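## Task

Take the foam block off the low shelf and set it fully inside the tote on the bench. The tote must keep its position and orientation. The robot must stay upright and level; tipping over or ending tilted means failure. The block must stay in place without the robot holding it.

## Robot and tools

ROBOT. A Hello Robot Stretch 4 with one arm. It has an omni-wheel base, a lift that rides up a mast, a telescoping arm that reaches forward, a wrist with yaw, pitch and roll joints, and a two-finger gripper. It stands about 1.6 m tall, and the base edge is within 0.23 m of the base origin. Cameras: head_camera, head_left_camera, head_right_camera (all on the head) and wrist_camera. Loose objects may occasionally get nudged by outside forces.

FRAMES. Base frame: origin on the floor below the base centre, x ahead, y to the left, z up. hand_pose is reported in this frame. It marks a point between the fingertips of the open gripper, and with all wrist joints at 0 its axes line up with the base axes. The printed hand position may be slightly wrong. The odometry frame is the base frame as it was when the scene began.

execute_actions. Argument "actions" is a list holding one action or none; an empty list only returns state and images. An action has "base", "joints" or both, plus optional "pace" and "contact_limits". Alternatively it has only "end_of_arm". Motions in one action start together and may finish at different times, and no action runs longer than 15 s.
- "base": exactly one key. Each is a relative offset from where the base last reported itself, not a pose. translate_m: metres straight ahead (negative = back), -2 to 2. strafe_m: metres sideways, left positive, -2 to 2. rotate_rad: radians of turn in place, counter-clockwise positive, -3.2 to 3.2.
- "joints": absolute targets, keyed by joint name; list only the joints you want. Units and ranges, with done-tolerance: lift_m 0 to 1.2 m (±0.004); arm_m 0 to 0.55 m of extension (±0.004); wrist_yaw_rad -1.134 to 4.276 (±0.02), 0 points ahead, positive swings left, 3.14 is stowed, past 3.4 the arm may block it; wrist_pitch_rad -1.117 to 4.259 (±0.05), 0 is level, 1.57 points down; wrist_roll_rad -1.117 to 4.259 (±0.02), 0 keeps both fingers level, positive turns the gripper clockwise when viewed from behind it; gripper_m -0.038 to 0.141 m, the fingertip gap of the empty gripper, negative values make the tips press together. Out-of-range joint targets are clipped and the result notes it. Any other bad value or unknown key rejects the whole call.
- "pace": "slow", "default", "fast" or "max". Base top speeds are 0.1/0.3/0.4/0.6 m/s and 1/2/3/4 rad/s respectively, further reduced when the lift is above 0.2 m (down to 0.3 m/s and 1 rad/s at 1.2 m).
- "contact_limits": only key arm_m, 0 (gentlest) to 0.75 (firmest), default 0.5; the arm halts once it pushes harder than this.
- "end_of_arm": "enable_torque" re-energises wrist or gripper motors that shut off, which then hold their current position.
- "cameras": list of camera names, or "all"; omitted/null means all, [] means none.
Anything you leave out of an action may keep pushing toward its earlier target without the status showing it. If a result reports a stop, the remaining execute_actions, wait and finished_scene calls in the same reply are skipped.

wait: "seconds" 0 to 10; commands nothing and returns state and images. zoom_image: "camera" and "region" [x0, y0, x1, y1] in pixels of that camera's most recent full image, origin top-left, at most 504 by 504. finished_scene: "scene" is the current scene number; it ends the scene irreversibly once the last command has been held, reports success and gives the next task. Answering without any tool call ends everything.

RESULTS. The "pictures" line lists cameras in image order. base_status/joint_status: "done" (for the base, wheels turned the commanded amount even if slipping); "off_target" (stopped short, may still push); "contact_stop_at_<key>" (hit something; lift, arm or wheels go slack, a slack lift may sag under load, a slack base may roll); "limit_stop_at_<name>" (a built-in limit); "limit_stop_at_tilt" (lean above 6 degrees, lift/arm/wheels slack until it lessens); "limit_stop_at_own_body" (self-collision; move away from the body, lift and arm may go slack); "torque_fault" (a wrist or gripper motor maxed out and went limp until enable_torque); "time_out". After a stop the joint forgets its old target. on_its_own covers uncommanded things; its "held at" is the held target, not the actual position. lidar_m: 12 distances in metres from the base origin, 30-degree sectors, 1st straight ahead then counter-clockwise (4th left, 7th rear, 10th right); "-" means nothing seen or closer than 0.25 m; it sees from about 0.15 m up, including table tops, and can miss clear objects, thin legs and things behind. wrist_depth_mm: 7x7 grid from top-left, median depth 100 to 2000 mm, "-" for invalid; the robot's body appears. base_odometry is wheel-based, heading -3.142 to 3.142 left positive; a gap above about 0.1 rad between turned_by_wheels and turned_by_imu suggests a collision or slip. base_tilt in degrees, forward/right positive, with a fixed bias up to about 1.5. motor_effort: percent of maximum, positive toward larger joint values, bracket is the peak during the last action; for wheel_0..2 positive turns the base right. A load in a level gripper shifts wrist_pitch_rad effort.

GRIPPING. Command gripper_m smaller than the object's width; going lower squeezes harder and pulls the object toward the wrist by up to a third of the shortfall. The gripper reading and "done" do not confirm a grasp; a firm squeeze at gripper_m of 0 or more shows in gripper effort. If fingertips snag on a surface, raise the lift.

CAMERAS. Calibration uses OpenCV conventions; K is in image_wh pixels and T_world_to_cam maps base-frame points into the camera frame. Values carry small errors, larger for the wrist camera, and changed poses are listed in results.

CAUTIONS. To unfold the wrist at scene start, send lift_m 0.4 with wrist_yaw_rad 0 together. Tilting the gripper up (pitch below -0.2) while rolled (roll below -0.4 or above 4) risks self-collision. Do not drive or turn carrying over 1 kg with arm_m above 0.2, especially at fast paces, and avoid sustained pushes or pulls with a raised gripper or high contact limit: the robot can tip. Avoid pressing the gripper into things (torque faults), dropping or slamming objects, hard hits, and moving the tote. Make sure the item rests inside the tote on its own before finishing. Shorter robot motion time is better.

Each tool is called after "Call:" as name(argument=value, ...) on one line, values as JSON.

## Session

Call:
execute_actions(actions=[])

Scene clock: 0.00 s.
base_odometry: x=+0.000 y=+0.000 heading=+0.000 (m, m, rad; odometry frame)
turned_by_wheels: +0.000 (rad since the last result)
turned_by_imu: +0.000 (rad since the last result)
base_tilt: forward=+0.4 right=-0.5 (deg)
lidar_m: 1.92 1.38 1.35 1.45 2.25 2.18 1.95 0.82 0.81 0.86 1.28 1.91
base_status: not commanded
joint_positions: lift_m=+0.196 arm_m=+0.001 wrist_yaw_rad=+3.132 wrist_pitch_rad=+0.016 wrist_roll_rad=+0.003 gripper_m=+0.057
joint_status: not commanded
motor_effort: lift_m=+19 arm_m=+0 wrist_yaw_rad=-1 wrist_pitch_rad=-7 wrist_roll_rad=+0 gripper_m=-2 wheel_0=+0 wheel_1=+0 wheel_2=+0 (%)
hand_pose: x=-0.1154 y=+0.0902 z=+0.3692 quat_wxyz=(+0.005, -0.008, +0.001, +1.000) (m; base frame)
wrist_depth_mm: - 139 - - - - - / - 117 149 - - - - / - 122 159 - - - - / 130 142 1921 - - - - / 866 1661 1983 - - - 1863 / 878 1366 200 1182 197 1229 1205 / 854 946 917 109 891 831 878
pictures: head_camera, head_left_camera, head_right_camera, wrist_camera
camera_calibration (this result's frames):
wrist_camera: T_world_to_cam=[[-0.0143847, 0.998491, -0.0529933, -0.0597756], [0.075328, -0.051766, -0.995814, 0.426115], [-0.997055, -0.0183163, -0.0744697, 0.144187], [0, 0, 0, 1]] pos_world=[0.110804, 0.0843847, 0.431901]
Images, in order (width x height): head_camera 420x560, head_left_camera 420x672, head_right_camera 420x672, wrist_camera 616x392.

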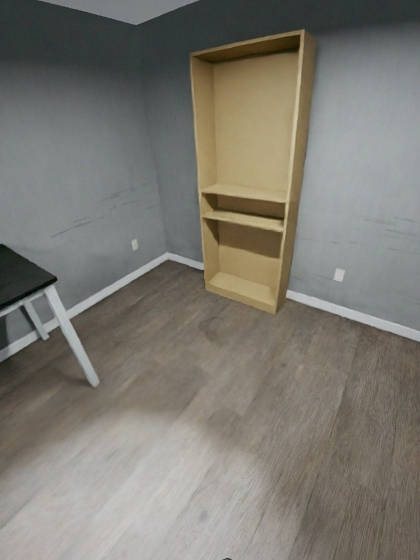

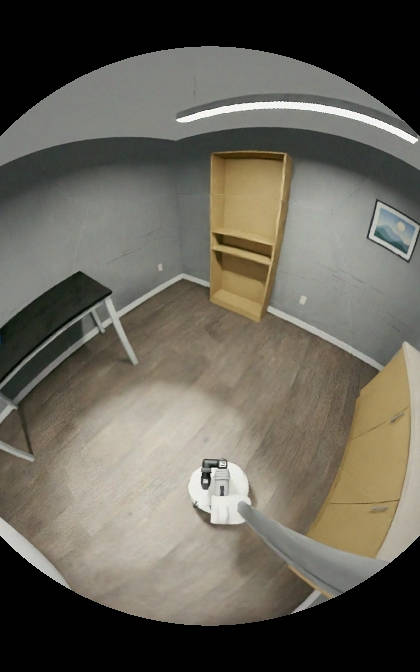

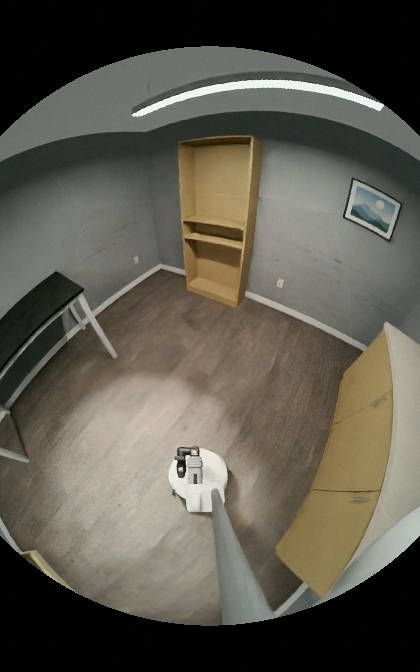

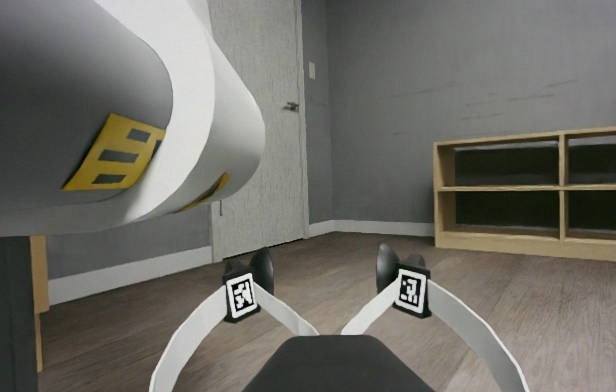

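Low shelf is behind-left.

Call:
execute_actions(actions=[{"base":{"rotate_rad":2.6},"joints":{"lift_m":0.7,"wrist_yaw_rad":0,"gripper_m":0.14}}])

Scene clock: 5.37 s.
base_odometry: x=+0.000 y=+0.000 heading=+2.600 (m, m, rad; odometry frame)
turned_by_wheels: +2.600 (rad since the last result)
turned_by_imu: +2.591 (rad since the last result)
base_tilt: forward=+0.3 right=-0.6 (deg)
lidar_m: 2.18 1.95 0.83 0.80 0.85 1.26 2.05 1.90 1.38 1.34 1.44 2.25
base_status: done
joint_positions: lift_m=+0.700 arm_m=+0.001 wrist_yaw_rad=+0.000 wrist_pitch_rad=+0.016 wrist_roll_rad=+0.003 gripper_m=+0.140
joint_status: all done
motor_effort: lift_m=+22(26) arm_m=-1(1) wrist_yaw_rad=-1(4) wrist_pitch_rad=-7(7) wrist_roll_rad=+0(1) gripper_m=+1(4) wheel_0=+1(6) wheel_1=+1(4) wheel_2=+2(6) (%)
hand_pose: x=+0.4607 y=-0.0873 z=+0.8733 quat_wxyz=(+1.000, +0.001, +0.008, +0.000) (m; base frame)
wrist_depth_mm: - - - - - - - / - - - - - - - / - - - - - - - / - - - - - - - / - - - - - - - / - - - - - 198 - / 1921 - 1921 110 1863 1808 1863
pictures: head_camera, head_left_camera, head_right_camera, wrist_camera
camera_calibration (this result's frames):
wrist_camera: T_world_to_cam=[[0.0241307, -0.998303, -0.0529932, -0.0396953], [-0.0758247, 0.0510282, -0.995815, 0.954154], [0.996829, 0.0280479, -0.0744647, -0.161716], [0, 0, 0, 1]] pos_world=[0.23451, -0.0837809, 0.936014]
Images, in order (width x height): head_camera 420x560, head_left_camera 420x672, head_right_camera 420x672, wrist_camera 616x392.

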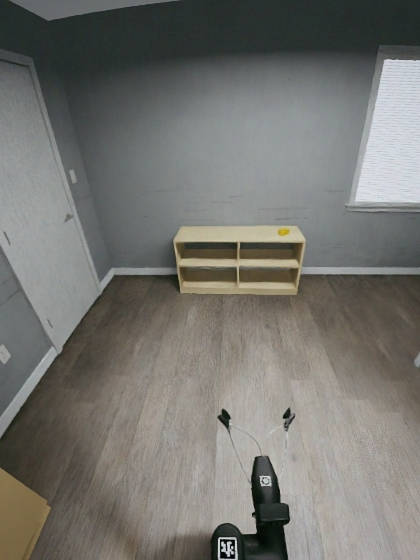

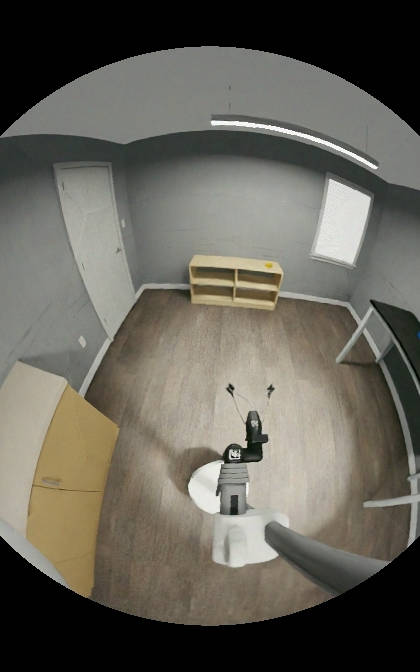

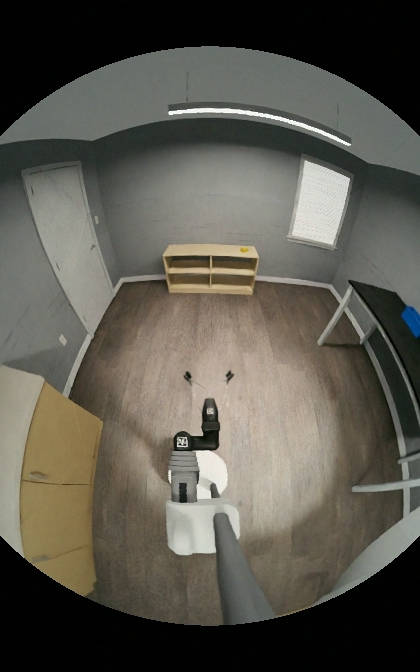

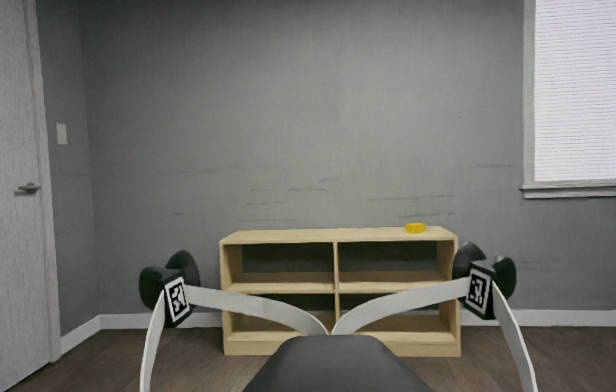

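Call:
execute_actions(actions=[{"base":{"translate_m":1.2},"joints":{"lift_m":0.6},"pace":"fast"}], cameras=[])

Call:
execute_actions(actions=[{"base":{"strafe_m":-0.5},"pace":"fast"}], cameras=["head_camera","wrist_camera"])

Scene clock: 14.30 s.
base_odometry: x=-1.029 y=+0.618 heading=+2.600 (m, m, rad; odometry frame)
turned_by_wheels: +0.000 (rad since the last result)
turned_by_imu: +0.000 (rad since the last result)
base_tilt: forward=+0.3 right=-0.5 (deg)
lidar_m: 0.99 1.07 1.40 1.32 1.14 1.14 3.14 1.93 1.47 1.39 1.85 1.00
base_status: done
joint_positions: lift_m=+0.600 arm_m=+0.001 wrist_yaw_rad=+0.000 wrist_pitch_rad=+0.016 wrist_roll_rad=+0.003 gripper_m=+0.140
joint_status: all done
motor_effort: lift_m=+16(23) arm_m=-1(1) wrist_yaw_rad=-1(1) wrist_pitch_rad=-6(7) wrist_roll_rad=+0(0) gripper_m=-1(1) wheel_0=+0(6) wheel_1=+0(6) wheel_2=+1(10) (%)
hand_pose: x=+0.4607 y=-0.0874 z=+0.7738 quat_wxyz=(+1.000, +0.001, +0.008, +0.000) (m; base frame)
wrist_depth_mm: 1229 1182 1160 1160 1138 1138 1098 / 1229 1205 1182 1160 1138 1160 1098 / 1229 1229 1182 1205 1160 1138 1118 / 1255 1229 1205 1182 1160 1160 1138 / 1229 1229 1205 1138 1098 1042 917 / 1255 854 809 809 778 198 1042 / 1281 946 1042 110 991 931 976
pictures: none
No camera images: the call's "cameras" was empty. Leave "cameras" out to get every camera's image.

Scene clock: 16.77 s.
base_odometry: x=-0.771 y=+1.047 heading=+2.601 (m, m, rad; odometry frame)
turned_by_wheels: +0.000 (rad since the last result)
turned_by_imu: -0.001 (rad since the last result)
base_tilt: forward=+0.3 right=-0.5 (deg)
lidar_m: 0.95 1.02 1.91 1.83 1.54 1.91 3.10 1.27 0.96 0.90 1.83 0.98
base_status: done
joint_positions: lift_m=+0.600 arm_m=+0.001 wrist_yaw_rad=+0.000 wrist_pitch_rad=+0.016 wrist_roll_rad=+0.003 gripper_m=+0.140
joint_status: not commanded
motor_effort: lift_m=+16(16) arm_m=-1(1) wrist_yaw_rad=+0(1) wrist_pitch_rad=-8(7) wrist_roll_rad=+0(0) gripper_m=-1(0) wheel_0=+0(13) wheel_1=+2(11) wheel_2=+1(3) (%)
hand_pose: x=+0.4607 y=-0.0874 z=+0.7738 quat_wxyz=(+1.000, +0.001, +0.008, +0.000) (m; base frame)
wrist_depth_mm: 1182 1160 1138 1138 1118 1098 1078 / 1182 1182 1160 1160 1118 1098 1098 / 1205 1182 1160 1138 1160 1138 1098 / 1229 1205 1182 1160 1138 1118 1098 / 1229 1205 1160 1160 1138 1118 1118 / 1229 788 809 759 750 198 1118 / 1078 931 1042 109 866 1160 1138
pictures: head_camera, wrist_camera
camera_calibration (this result's frames):
wrist_camera: T_world_to_cam=[[0.0238824, -0.998309, -0.0529925, -0.0449272], [-0.0757866, 0.0510472, -0.995817, 0.85504], [0.996838, 0.0277986, -0.0744394, -0.169149], [0, 0, 0, 1]] pos_world=[0.234487, -0.0837965, 0.836491]
Images, in order (width x height): head_camera 420x560, wrist_camera 616x392.

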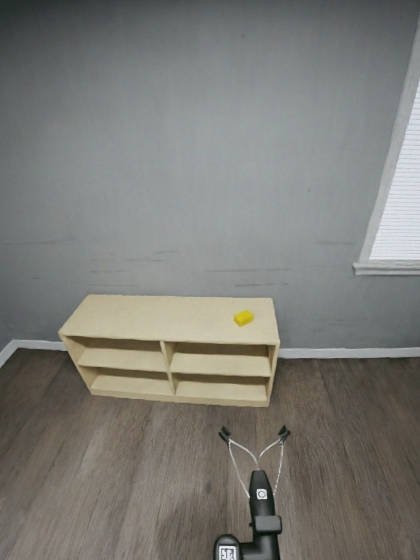

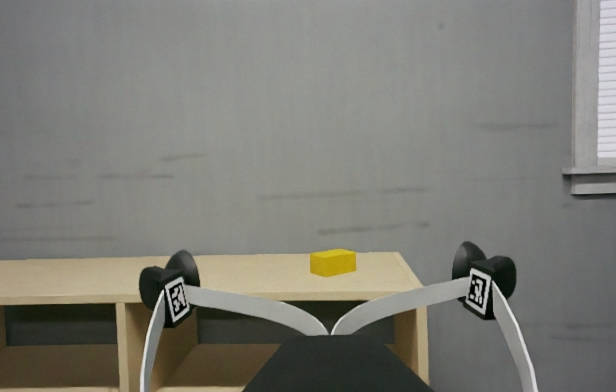

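Call:
execute_actions(actions=[{"base":{"rotate_rad":0.4},"joints":{"lift_m":0.53,"wrist_pitch_rad":0.25}}], cameras=[])

Call:
execute_actions(actions=[{"base":{"strafe_m":-0.46}}], cameras=[])

Call:
execute_actions(actions=[{"base":{"translate_m":0.2}}], cameras=["head_camera","wrist_camera"])

Scene clock: 27.87 s.
base_odometry: x=-0.771 y=+1.047 heading=+3.001 (m, m, rad; odometry frame)
turned_by_wheels: +0.400 (rad since the last result)
turned_by_imu: +0.399 (rad since the last result)
base_tilt: forward=+0.3 right=-0.5 (deg)
lidar_m: 0.98 1.33 1.83 1.53 1.69 3.03 1.49 0.98 0.91 1.88 1.47 0.94
base_status: done
joint_positions: lift_m=+0.530 arm_m=+0.001 wrist_yaw_rad=+0.000 wrist_pitch_rad=+0.252 wrist_roll_rad=+0.003 gripper_m=+0.140
joint_status: all done
motor_effort: lift_m=+16(15) arm_m=-1(1) wrist_yaw_rad=-1(0) wrist_pitch_rad=-7(6) wrist_roll_rad=+0(0) gripper_m=+0(0) wheel_0=+1(4) wheel_1=-1(7) wheel_2=+0(5) (%)
hand_pose: x=+0.4516 y=-0.0874 z=+0.6365 quat_wxyz=(+0.992, +0.001, +0.126, +0.000) (m; base frame)
wrist_depth_mm: 1661 1464 1308 1160 1060 976 904 / 1661 1537 1366 1205 1098 1025 931 / 1756 1576 1281 1138 931 842 707 / 1808 1708 1308 1205 1160 1078 991 / 1756 1618 1118 960 946 904 904 / 1397 1308 1098 1025 1060 198 732 / 1118 1098 1078 109 946 904 946
pictures: none
No camera images: the call's "cameras" was empty. Leave "cameras" out to get every camera's image.

Scene clock: 30.73 s.
base_odometry: x=-0.706 y=+1.502 heading=+3.001 (m, m, rad; odometry frame)
turned_by_wheels: +0.000 (rad since the last result)
turned_by_imu: -0.001 (rad since the last result)
base_tilt: forward=+0.3 right=-0.6 (deg)
lidar_m: 0.77 1.03 2.26 1.99 2.25 3.24 0.80 0.54 0.50 1.45 1.17 0.92
base_status: done
joint_positions: lift_m=+0.530 arm_m=+0.001 wrist_yaw_rad=+0.000 wrist_pitch_rad=+0.252 wrist_roll_rad=+0.003 gripper_m=+0.140
joint_status: not commanded
motor_effort: lift_m=+17(17) arm_m=+0(1) wrist_yaw_rad=+0(0) wrist_pitch_rad=-7(6) wrist_roll_rad=+0(0) gripper_m=-1(0) wheel_0=-2(6) wheel_1=+2(9) wheel_2=-1(1) (%)
hand_pose: x=+0.4516 y=-0.0874 z=+0.6364 quat_wxyz=(+0.992, +0.001, +0.126, +0.000) (m; base frame)
wrist_depth_mm: 1397 1229 1060 960 866 809 741 / 1464 1255 1118 991 904 820 759 / 1205 1060 1008 820 904 842 788 / 1281 917 1098 1078 676 891 809 / 1205 917 976 960 732 891 831 / 1255 960 809 715 621 208 866 / 1098 1025 976 109 842 991 891
pictures: none
No camera images: the call's "cameras" was empty. Leave "cameras" out to get every camera's image.

Scene clock: 32.80 s.
base_odometry: x=-0.904 y=+1.530 heading=+3.001 (m, m, rad; odometry frame)
turned_by_wheels: +0.000 (rad since the last result)
turned_by_imu: +0.000 (rad since the last result)
base_tilt: forward=+0.3 right=-0.5 (deg)
lidar_m: 0.61 0.80 2.16 2.03 2.09 3.40 0.96 0.60 0.75 1.49 1.00 0.56
base_status: done
joint_positions: lift_m=+0.530 arm_m=+0.001 wrist_yaw_rad=+0.000 wrist_pitch_rad=+0.252 wrist_roll_rad=+0.003 gripper_m=+0.140
joint_status: not commanded
motor_effort: lift_m=+17(17) arm_m=-1(1) wrist_yaw_rad=+0(1) wrist_pitch_rad=-7(7) wrist_roll_rad=+1(0) gripper_m=-2(2) wheel_0=+0(6) wheel_1=-1(6) wheel_2=+1(5) (%)
hand_pose: x=+0.4516 y=-0.0874 z=+0.6364 quat_wxyz=(+0.992, +0.001, +0.126, +0.000) (m; base frame)
wrist_depth_mm: 1118 976 878 778 707 640 597 / 1205 1025 904 820 741 668 621 / 1138 1025 904 809 759 683 634 / 676 591 512 488 477 699 661 / 904 768 931 891 387 627 683 / 809 715 661 715 387 207 707 / 991 741 591 109 410 798 732
pictures: head_camera, wrist_camera
camera_calibration (this result's frames):
wrist_camera: T_world_to_cam=[[0.0108719, -0.998309, -0.0571028, -0.0434869], [-0.306527, 0.0510296, -0.950493, 0.792917], [0.9518, 0.0278372, -0.305454, -0.00296146], [0, 0, 0, 1]] pos_world=[0.246342, -0.0837932, 0.750275]
Images, in order (width x height): head_camera 420x560, wrist_camera 616x392.

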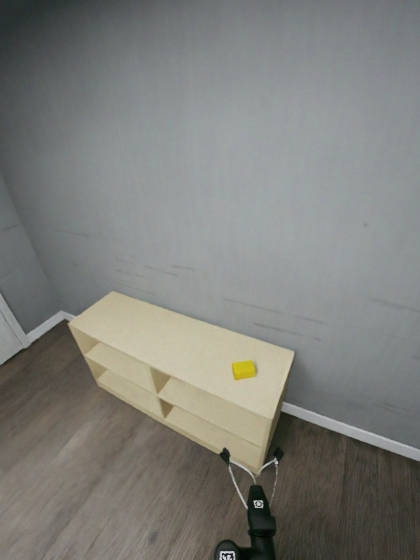

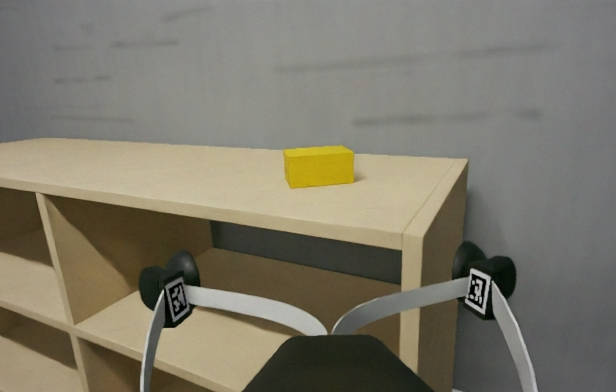

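Call:
execute_actions(actions=[{"joints":{"arm_m":0.28}}], cameras=["wrist_camera"])

Scene clock: 39.07 s.
base_odometry: x=-0.904 y=+1.530 heading=+3.001 (m, m, rad; odometry frame)
turned_by_wheels: +0.000 (rad since the last result)
turned_by_imu: +0.000 (rad since the last result)
base_tilt: forward=+0.3 right=-0.5 (deg)
lidar_m: 0.59 0.84 2.17 2.00 2.09 3.40 0.93 0.62 0.75 1.51 1.02 0.60
base_status: not commanded
joint_positions: lift_m=+0.530 arm_m=+0.279 wrist_yaw_rad=+0.000 wrist_pitch_rad=+0.252 wrist_roll_rad=+0.003 gripper_m=+0.140
joint_status: all done
motor_effort: lift_m=+17(17) arm_m=+7(7) wrist_yaw_rad=-1(0) wrist_pitch_rad=-7(7) wrist_roll_rad=+0(0) gripper_m=+1(1) wheel_0=+0(0) wheel_1=-1(1) wheel_2=+1(1) (%)
hand_pose: x=+0.7290 y=-0.0874 z=+0.6364 quat_wxyz=(+0.992, +0.001, +0.126, +0.000) (m; base frame)
wrist_depth_mm: 750 661 580 525 477 436 407 / 798 699 615 544 496 452 418 / 831 732 647 569 517 466 433 / 535 517 500 480 469 466 439 / 351 342 332 257 270 312 310 / 260 243 228 244 221 197 237 / 224 203 202 109 195 187 193
pictures: wrist_camera
camera_calibration (this result's frames):
wrist_camera: T_world_to_cam=[[0.0109096, -0.998309, -0.057103, -0.046519], [-0.306542, 0.0510178, -0.950489, 0.877936], [0.951795, 0.0278739, -0.305467, -0.26693], [0, 0, 0, 1]] pos_world=[0.523693, -0.0837903, 0.750274]
Images, in order (width x height): wrist_camera 616x392.

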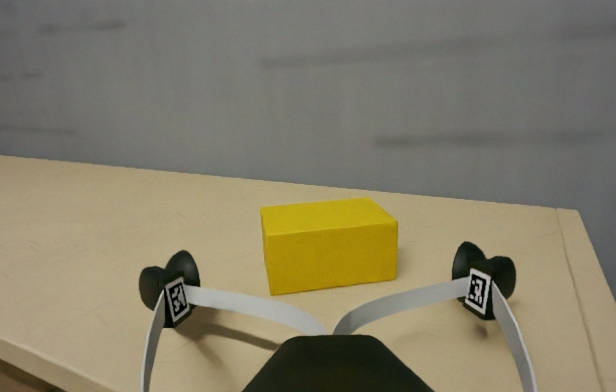

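Call:
execute_actions(actions=[{"joints":{"arm_m":0.365,"lift_m":0.522},"pace":"slow"}], cameras=["wrist_camera"])

Call:
execute_actions(actions=[{"joints":{"gripper_m":0.035}}], cameras=[])

Call:
execute_actions(actions=[{"joints":{"lift_m":0.7}}], cameras=["wrist_camera","head_left_camera","head_right_camera"])

Scene clock: 45.30 s.
base_odometry: x=-0.904 y=+1.530 heading=+3.001 (m, m, rad; odometry frame)
turned_by_wheels: +0.000 (rad since the last result)
turned_by_imu: +0.000 (rad since the last result)
base_tilt: forward=+0.3 right=-0.5 (deg)
lidar_m: 0.61 0.79 2.18 2.02 2.12 3.43 0.95 0.66 0.74 1.52 1.01 0.59
base_status: not commanded
joint_positions: lift_m=+0.522 arm_m=+0.364 wrist_yaw_rad=+0.000 wrist_pitch_rad=+0.252 wrist_roll_rad=+0.003 gripper_m=+0.140
joint_status: all done
motor_effort: lift_m=+15(17) arm_m=+7(8) wrist_yaw_rad=+0(0) wrist_pitch_rad=-7(6) wrist_roll_rad=+0(0) gripper_m=+1(2) wheel_0=+0(0) wheel_1=-1(1) wheel_2=+1(1) (%)
hand_pose: x=+0.8140 y=-0.0874 z=+0.6285 quat_wxyz=(+0.992, +0.001, +0.126, +0.000) (m; base frame)
wrist_depth_mm: 640 559 496 449 404 370 345 / 676 591 521 466 421 384 355 / 723 627 544 484 436 397 368 / 504 484 473 477 442 407 382 / 329 322 310 200 197 293 291 / 246 229 213 181 186 198 223 / 196 191 189 110 183 176 181
pictures: wrist_camera
camera_calibration (this result's frames):
wrist_camera: T_world_to_cam=[[0.0108635, -0.998309, -0.0571029, -0.047872], [-0.306539, 0.0510319, -0.950489, 0.896484], [0.951796, 0.0278299, -0.305466, -0.350218], [0, 0, 0, 1]] pos_world=[0.608663, -0.0837937, 0.742385]
Images, in order (width x height): wrist_camera 616x392.

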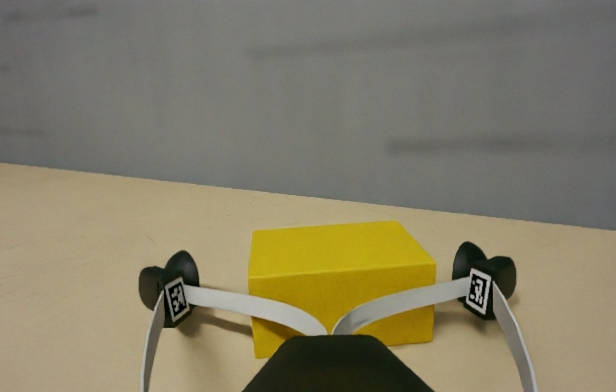

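Scene clock: 47.33 s.
base_odometry: x=-0.904 y=+1.530 heading=+3.001 (m, m, rad; odometry frame)
turned_by_wheels: +0.000 (rad since the last result)
turned_by_imu: +0.000 (rad since the last result)
base_tilt: forward=+0.3 right=-0.5 (deg)
lidar_m: 0.58 0.81 2.17 2.04 2.10 3.41 0.96 0.64 0.77 1.50 1.03 0.59
base_status: not commanded
joint_positions: lift_m=+0.522 arm_m=+0.364 wrist_yaw_rad=+0.000 wrist_pitch_rad=+0.252 wrist_roll_rad=+0.003 gripper_m=+0.035
joint_status: all done
motor_effort: lift_m=+15(15) arm_m=+7(7) wrist_yaw_rad=-1(0) wrist_pitch_rad=-7(7) wrist_roll_rad=+0(0) gripper_m=-18(15) wheel_0=+0(0) wheel_1=-1(1) wheel_2=+1(1) (%)
hand_pose: x=+0.8139 y=-0.0874 z=+0.6285 quat_wxyz=(+0.992, +0.001, +0.126, +0.000) (m; base frame)
wrist_depth_mm: 647 559 492 449 404 373 345 / 683 585 521 466 424 384 355 / 715 627 544 484 433 397 368 / 500 484 469 473 442 404 379 / 329 320 297 191 187 296 290 / 245 240 184 173 177 183 222 / 195 184 189 110 173 182 174
pictures: none
No camera images: the call's "cameras" was empty. Leave "cameras" out to get every camera's image.

Scene clock: 49.17 s.
base_odometry: x=-0.904 y=+1.530 heading=+3.001 (m, m, rad; odometry frame)
turned_by_wheels: +0.000 (rad since the last result)
turned_by_imu: +0.000 (rad since the last result)
base_tilt: forward=+0.3 right=-0.5 (deg)
lidar_m: 0.60 0.78 2.18 2.03 2.08 3.41 0.96 0.63 0.77 1.52 1.03 0.58
base_status: not commanded
joint_positions: lift_m=+0.700 arm_m=+0.364 wrist_yaw_rad=+0.000 wrist_pitch_rad=+0.252 wrist_roll_rad=+0.003 gripper_m=+0.035
joint_status: all done
motor_effort: lift_m=+22(21) arm_m=+7(7) wrist_yaw_rad=+0(0) wrist_pitch_rad=-8(8) wrist_roll_rad=+0(0) gripper_m=-18(18) wheel_0=+0(0) wheel_1=-1(1) wheel_2=+1(1) (%)
hand_pose: x=+0.8139 y=-0.0874 z=+0.8059 quat_wxyz=(+0.992, +0.001, +0.126, +0.000) (m; base frame)
wrist_depth_mm: 640 559 496 445 407 370 345 / 676 591 521 466 421 382 357 / 732 627 549 488 436 397 368 / 778 661 569 504 455 410 379 / 788 691 591 191 187 421 394 / 574 569 183 173 178 183 399 / 462 436 442 110 186 452 418
pictures: head_left_camera, head_right_camera, wrist_camera
camera_calibration (this result's frames):
wrist_camera: T_world_to_cam=[[0.0108174, -0.99831, -0.0571062, -0.0377116], [-0.306826, 0.0510407, -0.950396, 1.06523], [0.951704, 0.0278025, -0.305755, -0.295727], [0, 0, 0, 1]] pos_world=[0.608692, -0.0837959, 0.919814]
Images, in order (width x height): head_left_camera 420x672, head_right_camera 420x672, wrist_camera 616x392.

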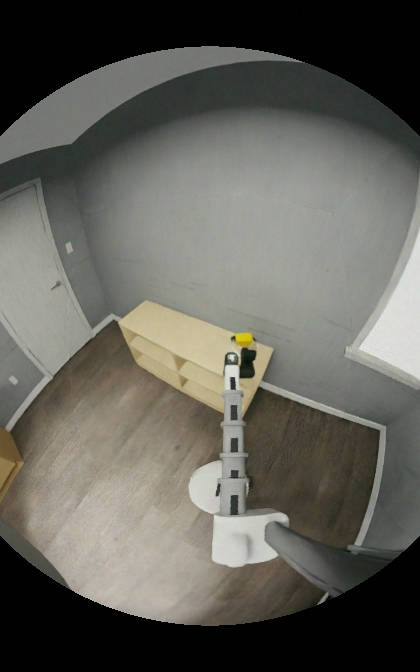

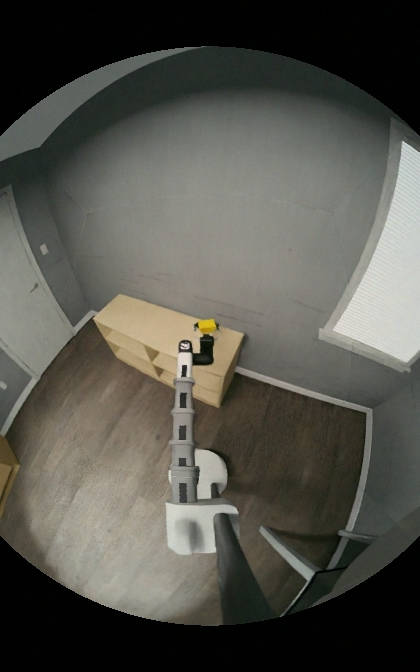

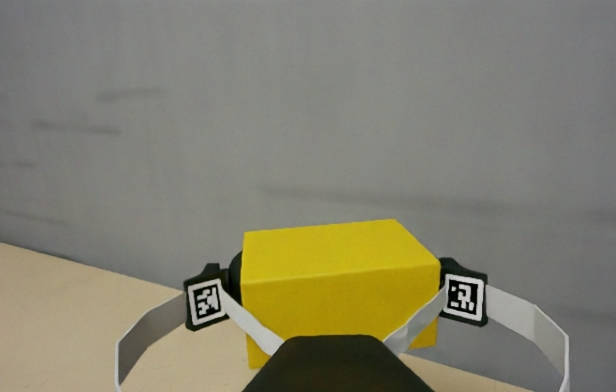

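Call:
execute_actions(actions=[{"joints":{"arm_m":0.05,"lift_m":1.15}}], cameras=[])

Call:
execute_actions(actions=[{"base":{"rotate_rad":-1.93}}], cameras=["head_camera","head_right_camera"])

Scene clock: 57.87 s.
base_odometry: x=-0.904 y=+1.530 heading=+3.001 (m, m, rad; odometry frame)
turned_by_wheels: +0.000 (rad since the last result)
turned_by_imu: +0.000 (rad since the last result)
base_tilt: forward=+0.3 right=-0.4 (deg)
lidar_m: 0.59 0.81 2.18 2.02 2.10 3.41 1.52 0.65 0.73 1.51 1.02 0.58
base_status: not commanded
joint_positions: lift_m=+1.150 arm_m=+0.051 wrist_yaw_rad=+0.000 wrist_pitch_rad=+0.253 wrist_roll_rad=+0.003 gripper_m=+0.035
joint_status: all done
motor_effort: lift_m=+22(25) arm_m=-8(8) wrist_yaw_rad=+0(1) wrist_pitch_rad=-9(9) wrist_roll_rad=+0(0) gripper_m=-20(19) wheel_0=-1(0) wheel_1=-1(1) wheel_2=+1(1) (%)
hand_pose: x=+0.5015 y=-0.0875 z=+1.2558 quat_wxyz=(+0.992, +0.001, +0.126, +0.000) (m; base frame)
wrist_depth_mm: 1042 917 809 732 661 615 569 / 1098 976 854 759 699 627 580 / 1205 1025 891 798 723 654 597 / 1281 1078 946 831 750 676 621 / 1366 1138 960 191 187 691 640 / 1464 1205 184 172 177 183 654 / 1138 1060 1078 109 186 759 683
pictures: none
No camera images: the call's "cameras" was empty. Leave "cameras" out to get every camera's image.

Scene clock: 60.83 s.
base_odometry: x=-0.904 y=+1.530 heading=+1.071 (m, m, rad; odometry frame)
turned_by_wheels: -1.930 (rad since the last result)
turned_by_imu: -1.923 (rad since the last result)
base_tilt: forward=+0.4 right=-0.4 (deg)
lidar_m: 1.48 1.27 1.01 0.59 0.62 0.95 2.18 2.03 2.53 1.78 0.79 0.63
base_status: done
joint_positions: lift_m=+1.150 arm_m=+0.051 wrist_yaw_rad=+0.000 wrist_pitch_rad=+0.253 wrist_roll_rad=+0.003 gripper_m=+0.035
joint_status: not commanded
motor_effort: lift_m=+21(22) arm_m=-7(7) wrist_yaw_rad=-1(1) wrist_pitch_rad=-9(9) wrist_roll_rad=+0(0) gripper_m=-18(19) wheel_0=+1(2) wheel_1=+1(5) wheel_2=+1(5) (%)
hand_pose: x=+0.5015 y=-0.0874 z=+1.2559 quat_wxyz=(+0.992, +0.001, +0.126, +0.000) (m; base frame)
wrist_depth_mm: 1205 1182 1160 1138 1118 1078 1078 / 1255 1255 1229 1205 1160 1160 1118 / 1308 1281 1281 1255 1205 1160 1160 / 1397 1366 1336 1281 1281 1255 1205 / 1366 1397 1366 191 187 1025 1008 / 1366 1464 183 173 177 183 768 / 1397 1537 1537 109 186 661 609
pictures: head_camera, head_right_camera
Images, in order (width x height): head_camera 420x560, head_right_camera 420x672.

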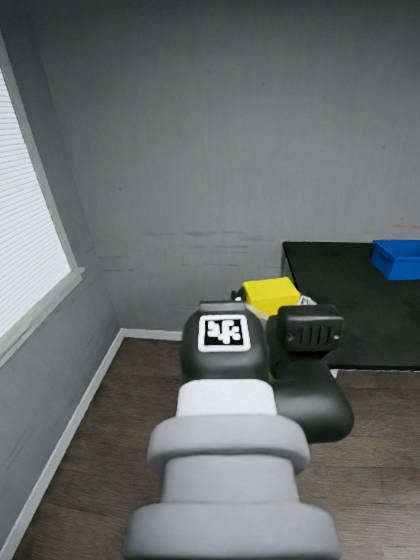

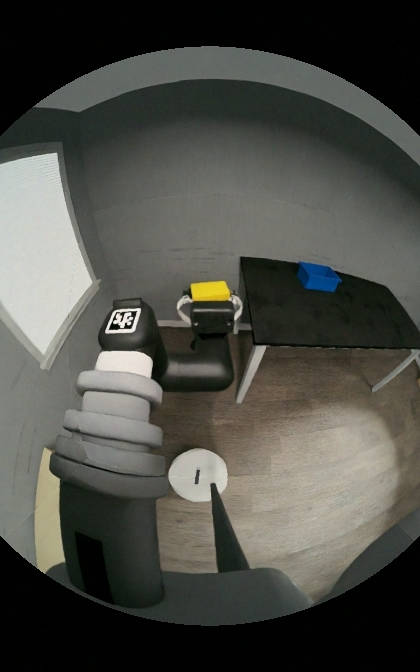

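Call:
execute_actions(actions=[{"base":{"rotate_rad":-0.08}}], cameras=[])

Call:
execute_actions(actions=[{"base":{"strafe_m":-0.95}}], cameras=["head_camera","head_right_camera"])

Scene clock: 66.87 s.
base_odometry: x=-0.904 y=+1.530 heading=+0.991 (m, m, rad; odometry frame)
turned_by_wheels: -0.080 (rad since the last result)
turned_by_imu: -0.079 (rad since the last result)
base_tilt: forward=+0.3 right=-0.4 (deg)
lidar_m: 1.06 1.37 1.03 0.59 0.60 0.89 2.18 2.05 2.31 3.40 0.84 0.63
base_status: done
joint_positions: lift_m=+1.150 arm_m=+0.051 wrist_yaw_rad=+0.000 wrist_pitch_rad=+0.253 wrist_roll_rad=+0.003 gripper_m=+0.035
joint_status: not commanded
motor_effort: lift_m=+21(21) arm_m=-7(7) wrist_yaw_rad=+0(1) wrist_pitch_rad=-8(9) wrist_roll_rad=+0(0) gripper_m=-18(20) wheel_0=+1(1) wheel_1=-1(4) wheel_2=+1(2) (%)
hand_pose: x=+0.5015 y=-0.0874 z=+1.2559 quat_wxyz=(+0.992, +0.001, +0.126, +0.000) (m; base frame)
wrist_depth_mm: 1138 1138 1160 1118 1138 1138 1138 / 1205 1229 1182 1182 1182 1160 1182 / 1255 1229 1229 1229 1229 1229 1229 / 1308 1281 1281 1308 1308 1281 1255 / 1336 1366 1336 191 187 1008 891 / 1430 1397 185 172 177 183 768 / 1464 1537 1464 109 186 634 615
pictures: none
No camera images: the call's "cameras" was empty. Leave "cameras" out to get every camera's image.

Scene clock: 71.37 s.
base_odometry: x=-0.110 y=+1.010 heading=+0.991 (m, m, rad; odometry frame)
turned_by_wheels: +0.000 (rad since the last result)
turned_by_imu: -0.002 (rad since the last result)
base_tilt: forward=+0.4 right=-0.5 (deg)
lidar_m: 0.57 0.61 0.86 1.51 1.60 2.30 1.64 1.67 2.30 2.46 0.82 0.62
base_status: done
joint_positions: lift_m=+1.150 arm_m=+0.051 wrist_yaw_rad=+0.000 wrist_pitch_rad=+0.253 wrist_roll_rad=+0.003 gripper_m=+0.035
joint_status: not commanded
motor_effort: lift_m=+21(21) arm_m=-7(7) wrist_yaw_rad=-1(0) wrist_pitch_rad=-8(8) wrist_roll_rad=+0(1) gripper_m=-19(18) wheel_0=+0(4) wheel_1=+1(8) wheel_2=+1(0) (%)
hand_pose: x=+0.5015 y=-0.0874 z=+1.2560 quat_wxyz=(+0.992, +0.001, +0.126, +0.000) (m; base frame)
wrist_depth_mm: 1138 1138 1138 1138 1138 1118 1118 / 1182 1205 1182 1182 1160 1160 1160 / 1255 1229 1229 1229 1229 1205 1205 / 1308 1281 1308 1255 1255 1255 1255 / 1336 1118 878 191 187 1042 1008 / 854 831 184 173 177 182 768 / 676 640 661 109 186 640 609
pictures: head_camera, head_right_camera
Images, in order (width x height): head_camera 420x560, head_right_camera 420x672.

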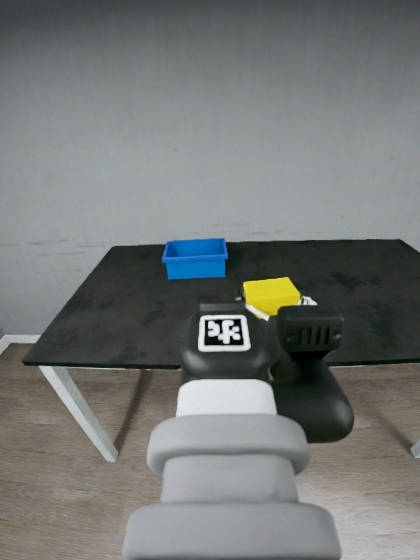

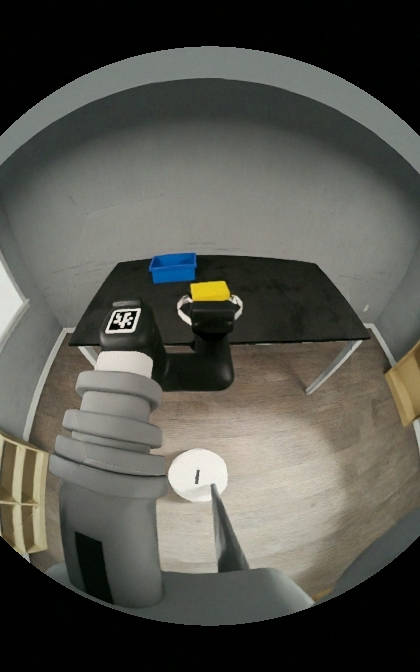

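Call:
execute_actions(actions=[{"base":{"strafe_m":0.155}}], cameras=[])

Call:
execute_actions(actions=[{"base":{"translate_m":0.3}}], cameras=[])

Call:
execute_actions(actions=[{"joints":{"arm_m":0.54},"pace":"slow"}], cameras=[])

Call:
execute_actions(actions=[{"joints":{"wrist_pitch_rad":0.9,"lift_m":1.17},"pace":"slow"}], cameras=["wrist_camera","head_right_camera"])

Scene clock: 81.70 s.
base_odometry: x=-0.239 y=+1.095 heading=+0.991 (m, m, rad; odometry frame)
turned_by_wheels: +0.000 (rad since the last result)
turned_by_imu: +0.001 (rad since the last result)
base_tilt: forward=+0.3 right=-0.6 (deg)
lidar_m: 0.57 0.60 1.82 1.38 1.45 2.28 1.71 1.65 2.33 2.60 0.84 0.58
base_status: done
joint_positions: lift_m=+1.150 arm_m=+0.051 wrist_yaw_rad=+0.000 wrist_pitch_rad=+0.253 wrist_roll_rad=+0.003 gripper_m=+0.035
joint_status: not commanded
motor_effort: lift_m=+21(21) arm_m=-7(8) wrist_yaw_rad=-1(2) wrist_pitch_rad=-8(8) wrist_roll_rad=+0(0) gripper_m=-20(19) wheel_0=+1(8) wheel_1=-2(6) wheel_2=+0(2) (%)
hand_pose: x=+0.5015 y=-0.0874 z=+1.2560 quat_wxyz=(+0.992, +0.001, +0.126, +0.000) (m; base frame)
wrist_depth_mm: 1138 1138 1138 1138 1138 1118 1138 / 1205 1160 1160 1160 1160 1160 1160 / 1255 1229 1229 1229 1205 1229 1229 / 1281 1281 1255 1255 1255 1255 1255 / 1366 1118 1025 191 187 1025 1008 / 891 842 184 173 177 183 778 / 683 647 654 109 186 634 609
pictures: none
No camera images: the call's "cameras" was empty. Leave "cameras" out to get every camera's image.

Scene clock: 84.17 s.
base_odometry: x=-0.075 y=+1.346 heading=+0.991 (m, m, rad; odometry frame)
turned_by_wheels: +0.000 (rad since the last result)
turned_by_imu: +0.000 (rad since the last result)
base_tilt: forward=+0.3 right=-0.6 (deg)
lidar_m: 0.28 0.29 0.42 1.45 1.44 2.06 1.99 1.97 2.75 1.10 0.40 0.29
base_status: done
joint_positions: lift_m=+1.150 arm_m=+0.051 wrist_yaw_rad=+0.000 wrist_pitch_rad=+0.253 wrist_roll_rad=+0.003 gripper_m=+0.035
joint_status: not commanded
motor_effort: lift_m=+21(21) arm_m=-7(7) wrist_yaw_rad=-1(1) wrist_pitch_rad=-9(8) wrist_roll_rad=+0(0) gripper_m=-18(20) wheel_0=-2(4) wheel_1=+1(6) wheel_2=+1(7) (%)
hand_pose: x=+0.5015 y=-0.0874 z=+1.2560 quat_wxyz=(+0.992, +0.001, +0.126, +0.000) (m; base frame)
wrist_depth_mm: 878 866 866 866 854 854 854 / 917 904 891 904 891 891 891 / 946 946 931 931 931 917 917 / 976 976 976 976 976 960 960 / 1025 1025 991 190 187 991 976 / 904 831 184 173 178 182 788 / 683 640 609 110 186 634 609
pictures: none
No camera images: the call's "cameras" was empty. Leave "cameras" out to get every camera's image.

Scene clock: 90.33 s.
base_odometry: x=-0.075 y=+1.346 heading=+0.991 (m, m, rad; odometry frame)
turned_by_wheels: +0.000 (rad since the last result)
turned_by_imu: +0.000 (rad since the last result)
base_tilt: forward=+0.3 right=-0.5 (deg)
lidar_m: 0.29 0.30 0.43 1.45 1.43 2.05 1.97 1.98 2.75 1.10 0.41 0.30
base_status: not commanded
joint_positions: lift_m=+1.150 arm_m=+0.539 wrist_yaw_rad=+0.000 wrist_pitch_rad=+0.253 wrist_roll_rad=+0.003 gripper_m=+0.035
joint_status: all done
motor_effort: lift_m=+20(20) arm_m=+7(8) wrist_yaw_rad=-1(0) wrist_pitch_rad=-8(9) wrist_roll_rad=+0(0) gripper_m=-18(18) wheel_0=-2(1) wheel_1=+1(1) wheel_2=+1(1) (%)
hand_pose: x=+0.9889 y=-0.0874 z=+1.2560 quat_wxyz=(+0.992, +0.001, +0.126, +0.000) (m; base frame)
wrist_depth_mm: 421 415 415 413 410 410 407 / 433 433 430 430 430 427 424 / 452 449 449 449 442 445 442 / 473 469 469 466 466 459 462 / 492 492 480 191 187 477 484 / 517 512 184 173 177 182 500 / 544 535 535 110 186 525 530
pictures: none
No camera images: the call's "cameras" was empty. Leave "cameras" out to get every camera's image.

Scene clock: 91.43 s.
base_odometry: x=-0.075 y=+1.346 heading=+0.991 (m, m, rad; odometry frame)
turned_by_wheels: +0.000 (rad since the last result)
turned_by_imu: +0.000 (rad since the last result)
base_tilt: forward=+0.3 right=-0.4 (deg)
lidar_m: 0.27 0.30 0.43 1.46 1.41 2.02 2.51 2.00 2.74 1.10 0.40 0.29
base_status: not commanded
joint_positions: lift_m=+1.170 arm_m=+0.539 wrist_yaw_rad=+0.000 wrist_pitch_rad=+0.901 wrist_roll_rad=+0.003 gripper_m=+0.035
joint_status: all done
motor_effort: lift_m=+22(21) arm_m=+7(8) wrist_yaw_rad=+0(0) wrist_pitch_rad=-4(7) wrist_roll_rad=+1(0) gripper_m=-18(19) wheel_0=-2(2) wheel_1=+1(1) wheel_2=+1(1) (%)
hand_pose: x=+0.8886 y=-0.0874 z=+1.1217 quat_wxyz=(+0.900, +0.001, +0.436, -0.001) (m; base frame)
wrist_depth_mm: 466 462 466 466 466 466 469 / 530 525 530 530 535 535 535 / 591 580 574 574 569 569 564 / 539 530 525 521 517 508 504 / 488 357 353 191 187 466 459 / 445 329 184 173 177 182 418 / 399 322 397 109 186 379 384
pictures: head_right_camera, wrist_camera
camera_calibration (this result's frames):
wrist_camera: T_world_to_cam=[[-0.0259063, -0.99831, -0.052017, 0.00643475], [-0.818819, 0.051041, -0.571779, 1.41858], [0.573467, 0.0277798, -0.818757, 0.641305], [0, 0, 0, 1]] pos_world=[0.793958, -0.0837972, 1.33652]
Images, in order (width x height): head_right_camera 420x672, wrist_camera 616x392.

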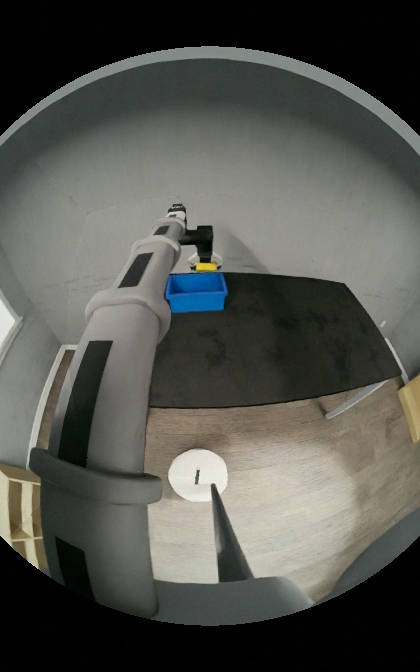

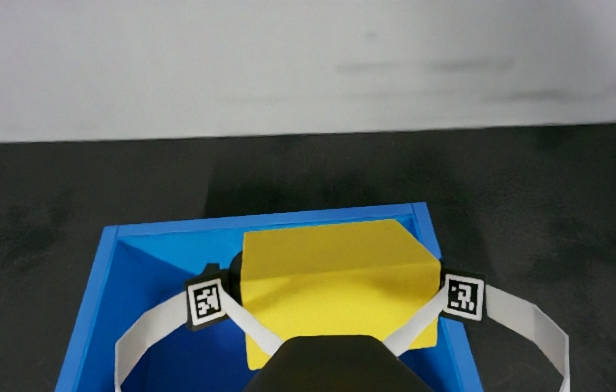

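Call:
execute_actions(actions=[{"base":{"strafe_m":0.04},"joints":{"arm_m":0.51},"pace":"slow"}], cameras=[])

Call:
execute_actions(actions=[{"joints":{"lift_m":1.09},"pace":"slow"}], cameras=["wrist_camera"])

Scene clock: 96.90 s.
base_odometry: x=-0.108 y=+1.368 heading=+0.991 (m, m, rad; odometry frame)
turned_by_wheels: +0.000 (rad since the last result)
turned_by_imu: +0.000 (rad since the last result)
base_tilt: forward=+0.3 right=-0.5 (deg)
lidar_m: 0.29 0.27 0.42 1.44 1.40 1.99 2.52 1.98 2.76 1.09 0.41 0.29
base_status: done
joint_positions: lift_m=+1.170 arm_m=+0.511 wrist_yaw_rad=+0.000 wrist_pitch_rad=+0.901 wrist_roll_rad=+0.003 gripper_m=+0.035
joint_status: all done
motor_effort: lift_m=+22(22) arm_m=-8(8) wrist_yaw_rad=-1(0) wrist_pitch_rad=-4(5) wrist_roll_rad=+0(0) gripper_m=-17(18) wheel_0=+0(3) wheel_1=+1(6) wheel_2=+0(0) (%)
hand_pose: x=+0.8612 y=-0.0874 z=+1.1217 quat_wxyz=(+0.900, +0.001, +0.436, -0.001) (m; base frame)
wrist_depth_mm: 496 496 496 492 496 496 500 / 564 564 564 564 564 569 569 / 603 597 585 580 574 569 559 / 539 530 387 392 387 500 504 / 484 473 397 190 187 387 459 / 445 359 184 173 177 183 418 / 407 319 389 110 186 325 382
pictures: none
No camera images: the call's "cameras" was empty. Leave "cameras" out to get every camera's image.

Scene clock: 98.43 s.
base_odometry: x=-0.108 y=+1.368 heading=+0.991 (m, m, rad; odometry frame)
turned_by_wheels: +0.000 (rad since the last result)
turned_by_imu: +0.000 (rad since the last result)
base_tilt: forward=+0.3 right=-0.5 (deg)
lidar_m: 0.27 0.29 0.42 1.47 1.37 2.00 1.98 1.99 2.78 1.11 0.42 0.29
base_status: not commanded
joint_positions: lift_m=+1.090 arm_m=+0.511 wrist_yaw_rad=+0.000 wrist_pitch_rad=+0.901 wrist_roll_rad=+0.003 gripper_m=+0.035
joint_status: all done
motor_effort: lift_m=+15(26) arm_m=-7(7) wrist_yaw_rad=-1(0) wrist_pitch_rad=-5(5) wrist_roll_rad=+1(0) gripper_m=-18(18) wheel_0=+0(0) wheel_1=+1(1) wheel_2=+1(0) (%)
hand_pose: x=+0.8612 y=-0.0874 z=+1.0422 quat_wxyz=(+0.900, +0.001, +0.436, -0.001) (m; base frame)
wrist_depth_mm: 496 496 492 496 496 500 504 / 539 535 530 535 525 521 512 / 488 484 315 320 319 319 452 / 439 320 353 362 370 301 410 / 394 289 377 190 187 287 364 / 355 250 184 173 177 183 224 / 320 245 322 109 186 206 202
pictures: wrist_camera
camera_calibration (this result's frames):
wrist_camera: T_world_to_cam=[[-0.0259132, -0.99831, -0.0520136, 0.00159193], [-0.818894, 0.0510411, -0.571671, 1.35062], [0.57336, 0.0277798, -0.818832, 0.592132], [0, 0, 0, 1]] pos_world=[0.766551, -0.0837972, 1.25705]
Images, in order (width x height): wrist_camera 616x392.

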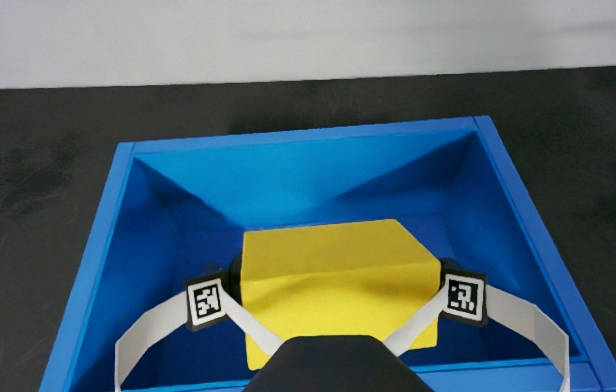

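Call:
execute_actions(actions=[{"joints":{"arm_m":0.54},"pace":"slow"}], cameras=[])

Call:
execute_actions(actions=[{"joints":{"lift_m":1.05},"pace":"slow"}], cameras=["wrist_camera"])

Call:
execute_actions(actions=[{"joints":{"gripper_m":0.115}}], cameras=[])

Call:
execute_actions(actions=[{"joints":{"lift_m":1.19}}], cameras=["wrist_camera","head_right_camera"])

Scene clock: 105.50 s.
base_odometry: x=-0.108 y=+1.368 heading=+0.991 (m, m, rad; odometry frame)
turned_by_wheels: +0.000 (rad since the last result)
turned_by_imu: +0.000 (rad since the last result)
base_tilt: forward=+0.3 right=-0.5 (deg)
lidar_m: 0.28 0.29 0.41 1.45 1.38 1.98 1.97 1.98 2.79 1.13 0.40 0.29
base_status: not commanded
joint_positions: lift_m=+1.090 arm_m=+0.539 wrist_yaw_rad=+0.000 wrist_pitch_rad=+0.901 wrist_roll_rad=+0.003 gripper_m=+0.035
joint_status: all done
motor_effort: lift_m=+15(15) arm_m=+7(7) wrist_yaw_rad=+0(0) wrist_pitch_rad=-5(6) wrist_roll_rad=+0(0) gripper_m=-19(19) wheel_0=+0(0) wheel_1=+1(1) wheel_2=+0(0) (%)
hand_pose: x=+0.8886 y=-0.0874 z=+1.0422 quat_wxyz=(+0.900, +0.001, +0.436, -0.001) (m; base frame)
wrist_depth_mm: 466 466 466 466 466 466 469 / 530 521 517 517 517 508 508 / 492 484 480 469 466 459 452 / 436 293 307 315 324 300 407 / 394 290 347 191 187 286 364 / 357 252 185 172 177 182 225 / 320 247 320 109 186 306 212
pictures: none
No camera images: the call's "cameras" was empty. Leave "cameras" out to get every camera's image.

Scene clock: 106.67 s.
base_odometry: x=-0.108 y=+1.368 heading=+0.991 (m, m, rad; odometry frame)
turned_by_wheels: +0.000 (rad since the last result)
turned_by_imu: +0.000 (rad since the last result)
base_tilt: forward=+0.4 right=-0.5 (deg)
lidar_m: 0.28 0.28 0.44 1.45 1.37 1.99 2.00 1.99 2.75 1.11 0.41 0.31
base_status: not commanded
joint_positions: lift_m=+1.050 arm_m=+0.539 wrist_yaw_rad=+0.000 wrist_pitch_rad=+0.901 wrist_roll_rad=+0.003 gripper_m=+0.035
joint_status: all done
motor_effort: lift_m=+15(12) arm_m=+7(7) wrist_yaw_rad=-1(1) wrist_pitch_rad=-5(5) wrist_roll_rad=+0(0) gripper_m=-19(18) wheel_0=+0(0) wheel_1=+1(1) wheel_2=+0(0) (%)
hand_pose: x=+0.8886 y=-0.0874 z=+1.0022 quat_wxyz=(+0.900, +0.001, +0.436, -0.001) (m; base frame)
wrist_depth_mm: 462 462 466 462 466 469 473 / 488 484 480 473 466 459 452 / 433 265 267 265 270 266 399 / 379 282 307 315 322 297 227 / 226 290 332 191 187 285 216 / 202 252 184 173 177 183 208 / 191 248 283 109 186 277 212
pictures: wrist_camera
camera_calibration (this result's frames):
wrist_camera: T_world_to_cam=[[-0.025914, -0.99831, -0.0520132, 0.000220998], [-0.818904, 0.051041, -0.571657, 1.35016], [0.573345, 0.0277799, -0.818843, 0.543705], [0, 0, 0, 1]] pos_world=[0.79393, -0.0837972, 1.21705]
Images, in order (width x height): wrist_camera 616x392.

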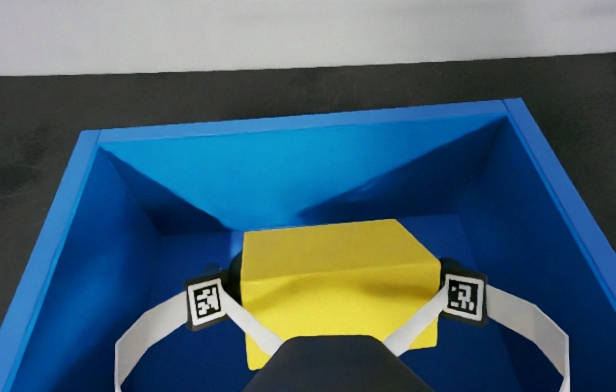

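Scene clock: 108.33 s.
base_odometry: x=-0.108 y=+1.368 heading=+0.991 (m, m, rad; odometry frame)
turned_by_wheels: +0.000 (rad since the last result)
turned_by_imu: +0.000 (rad since the last result)
base_tilt: forward=+0.2 right=-0.4 (deg)
lidar_m: 0.27 0.29 0.40 1.44 1.39 2.02 1.99 1.95 2.76 1.10 0.39 0.30
base_status: not commanded
joint_positions: lift_m=+1.050 arm_m=+0.539 wrist_yaw_rad=+0.000 wrist_pitch_rad=+0.901 wrist_roll_rad=+0.003 gripper_m=+0.115
joint_status: all done
motor_effort: lift_m=+15(15) arm_m=+7(8) wrist_yaw_rad=+0(0) wrist_pitch_rad=-4(5) wrist_roll_rad=+0(0) gripper_m=+0(19) wheel_0=+0(0) wheel_1=+1(1) wheel_2=+0(0) (%)
hand_pose: x=+0.8886 y=-0.0874 z=+1.0022 quat_wxyz=(+0.900, +0.001, +0.436, -0.001) (m; base frame)
wrist_depth_mm: 466 462 466 466 466 466 473 / 488 480 477 473 466 459 452 / 433 264 267 265 270 265 399 / 379 281 307 315 324 297 228 / 227 290 338 334 332 268 216 / 202 267 220 244 235 256 220 / 191 255 283 110 223 272 224
pictures: none
No camera images: the call's "cameras" was empty. Leave "cameras" out to get every camera's image.

Scene clock: 110.00 s.
base_odometry: x=-0.108 y=+1.368 heading=+0.991 (m, m, rad; odometry frame)
turned_by_wheels: +0.000 (rad since the last result)
turned_by_imu: +0.000 (rad since the last result)
base_tilt: forward=+0.3 right=-0.4 (deg)
lidar_m: 0.27 0.30 0.43 1.43 1.39 2.00 2.50 1.97 2.74 1.10 0.43 0.30
base_status: not commanded
joint_positions: lift_m=+1.190 arm_m=+0.539 wrist_yaw_rad=+0.000 wrist_pitch_rad=+0.901 wrist_roll_rad=+0.003 gripper_m=+0.115
joint_status: all done
motor_effort: lift_m=+22(20) arm_m=+7(7) wrist_yaw_rad=+0(1) wrist_pitch_rad=-6(6) wrist_roll_rad=+0(0) gripper_m=-1(1) wheel_0=+0(0) wheel_1=+1(1) wheel_2=+1(0) (%)
hand_pose: x=+0.8886 y=-0.0874 z=+1.1417 quat_wxyz=(+0.900, +0.001, +0.436, -0.001) (m; base frame)
wrist_depth_mm: 466 466 466 466 466 466 469 / 530 530 535 530 530 535 535 / 609 597 591 597 585 580 585 / 559 554 549 544 539 535 530 / 512 500 377 392 397 462 480 / 462 449 219 449 427 322 439 / 430 379 415 109 407 329 407
pictures: head_right_camera, wrist_camera
camera_calibration (this result's frames):
wrist_camera: T_world_to_cam=[[-0.0259139, -0.99831, -0.0520131, 0.00747656], [-0.818904, 0.0510409, -0.571657, 1.42991], [0.573345, 0.0277799, -0.818843, 0.657925], [0, 0, 0, 1]] pos_world=[0.793936, -0.0837972, 1.35655]
Images, in order (width x height): head_right_camera 420x672, wrist_camera 616x392.

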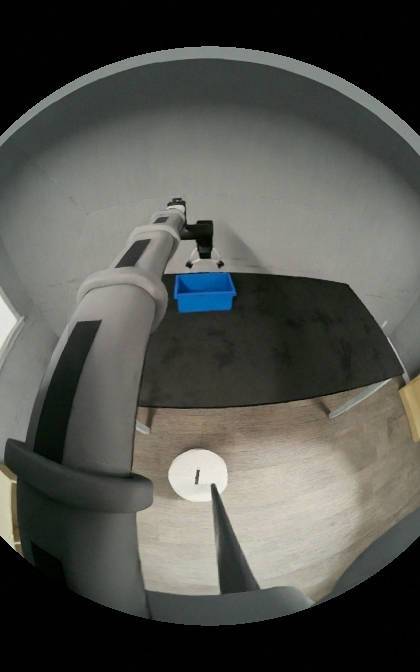

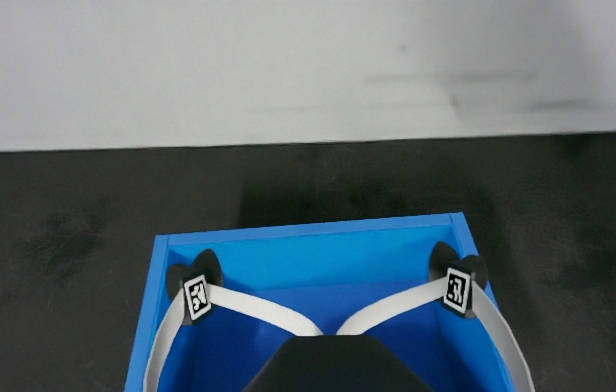

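Block is hidden below the gripper (depth 0.43–0.45 consistent with it in the tote).

Call:
finished_scene(scene=2)

The scene is finished: the task was done.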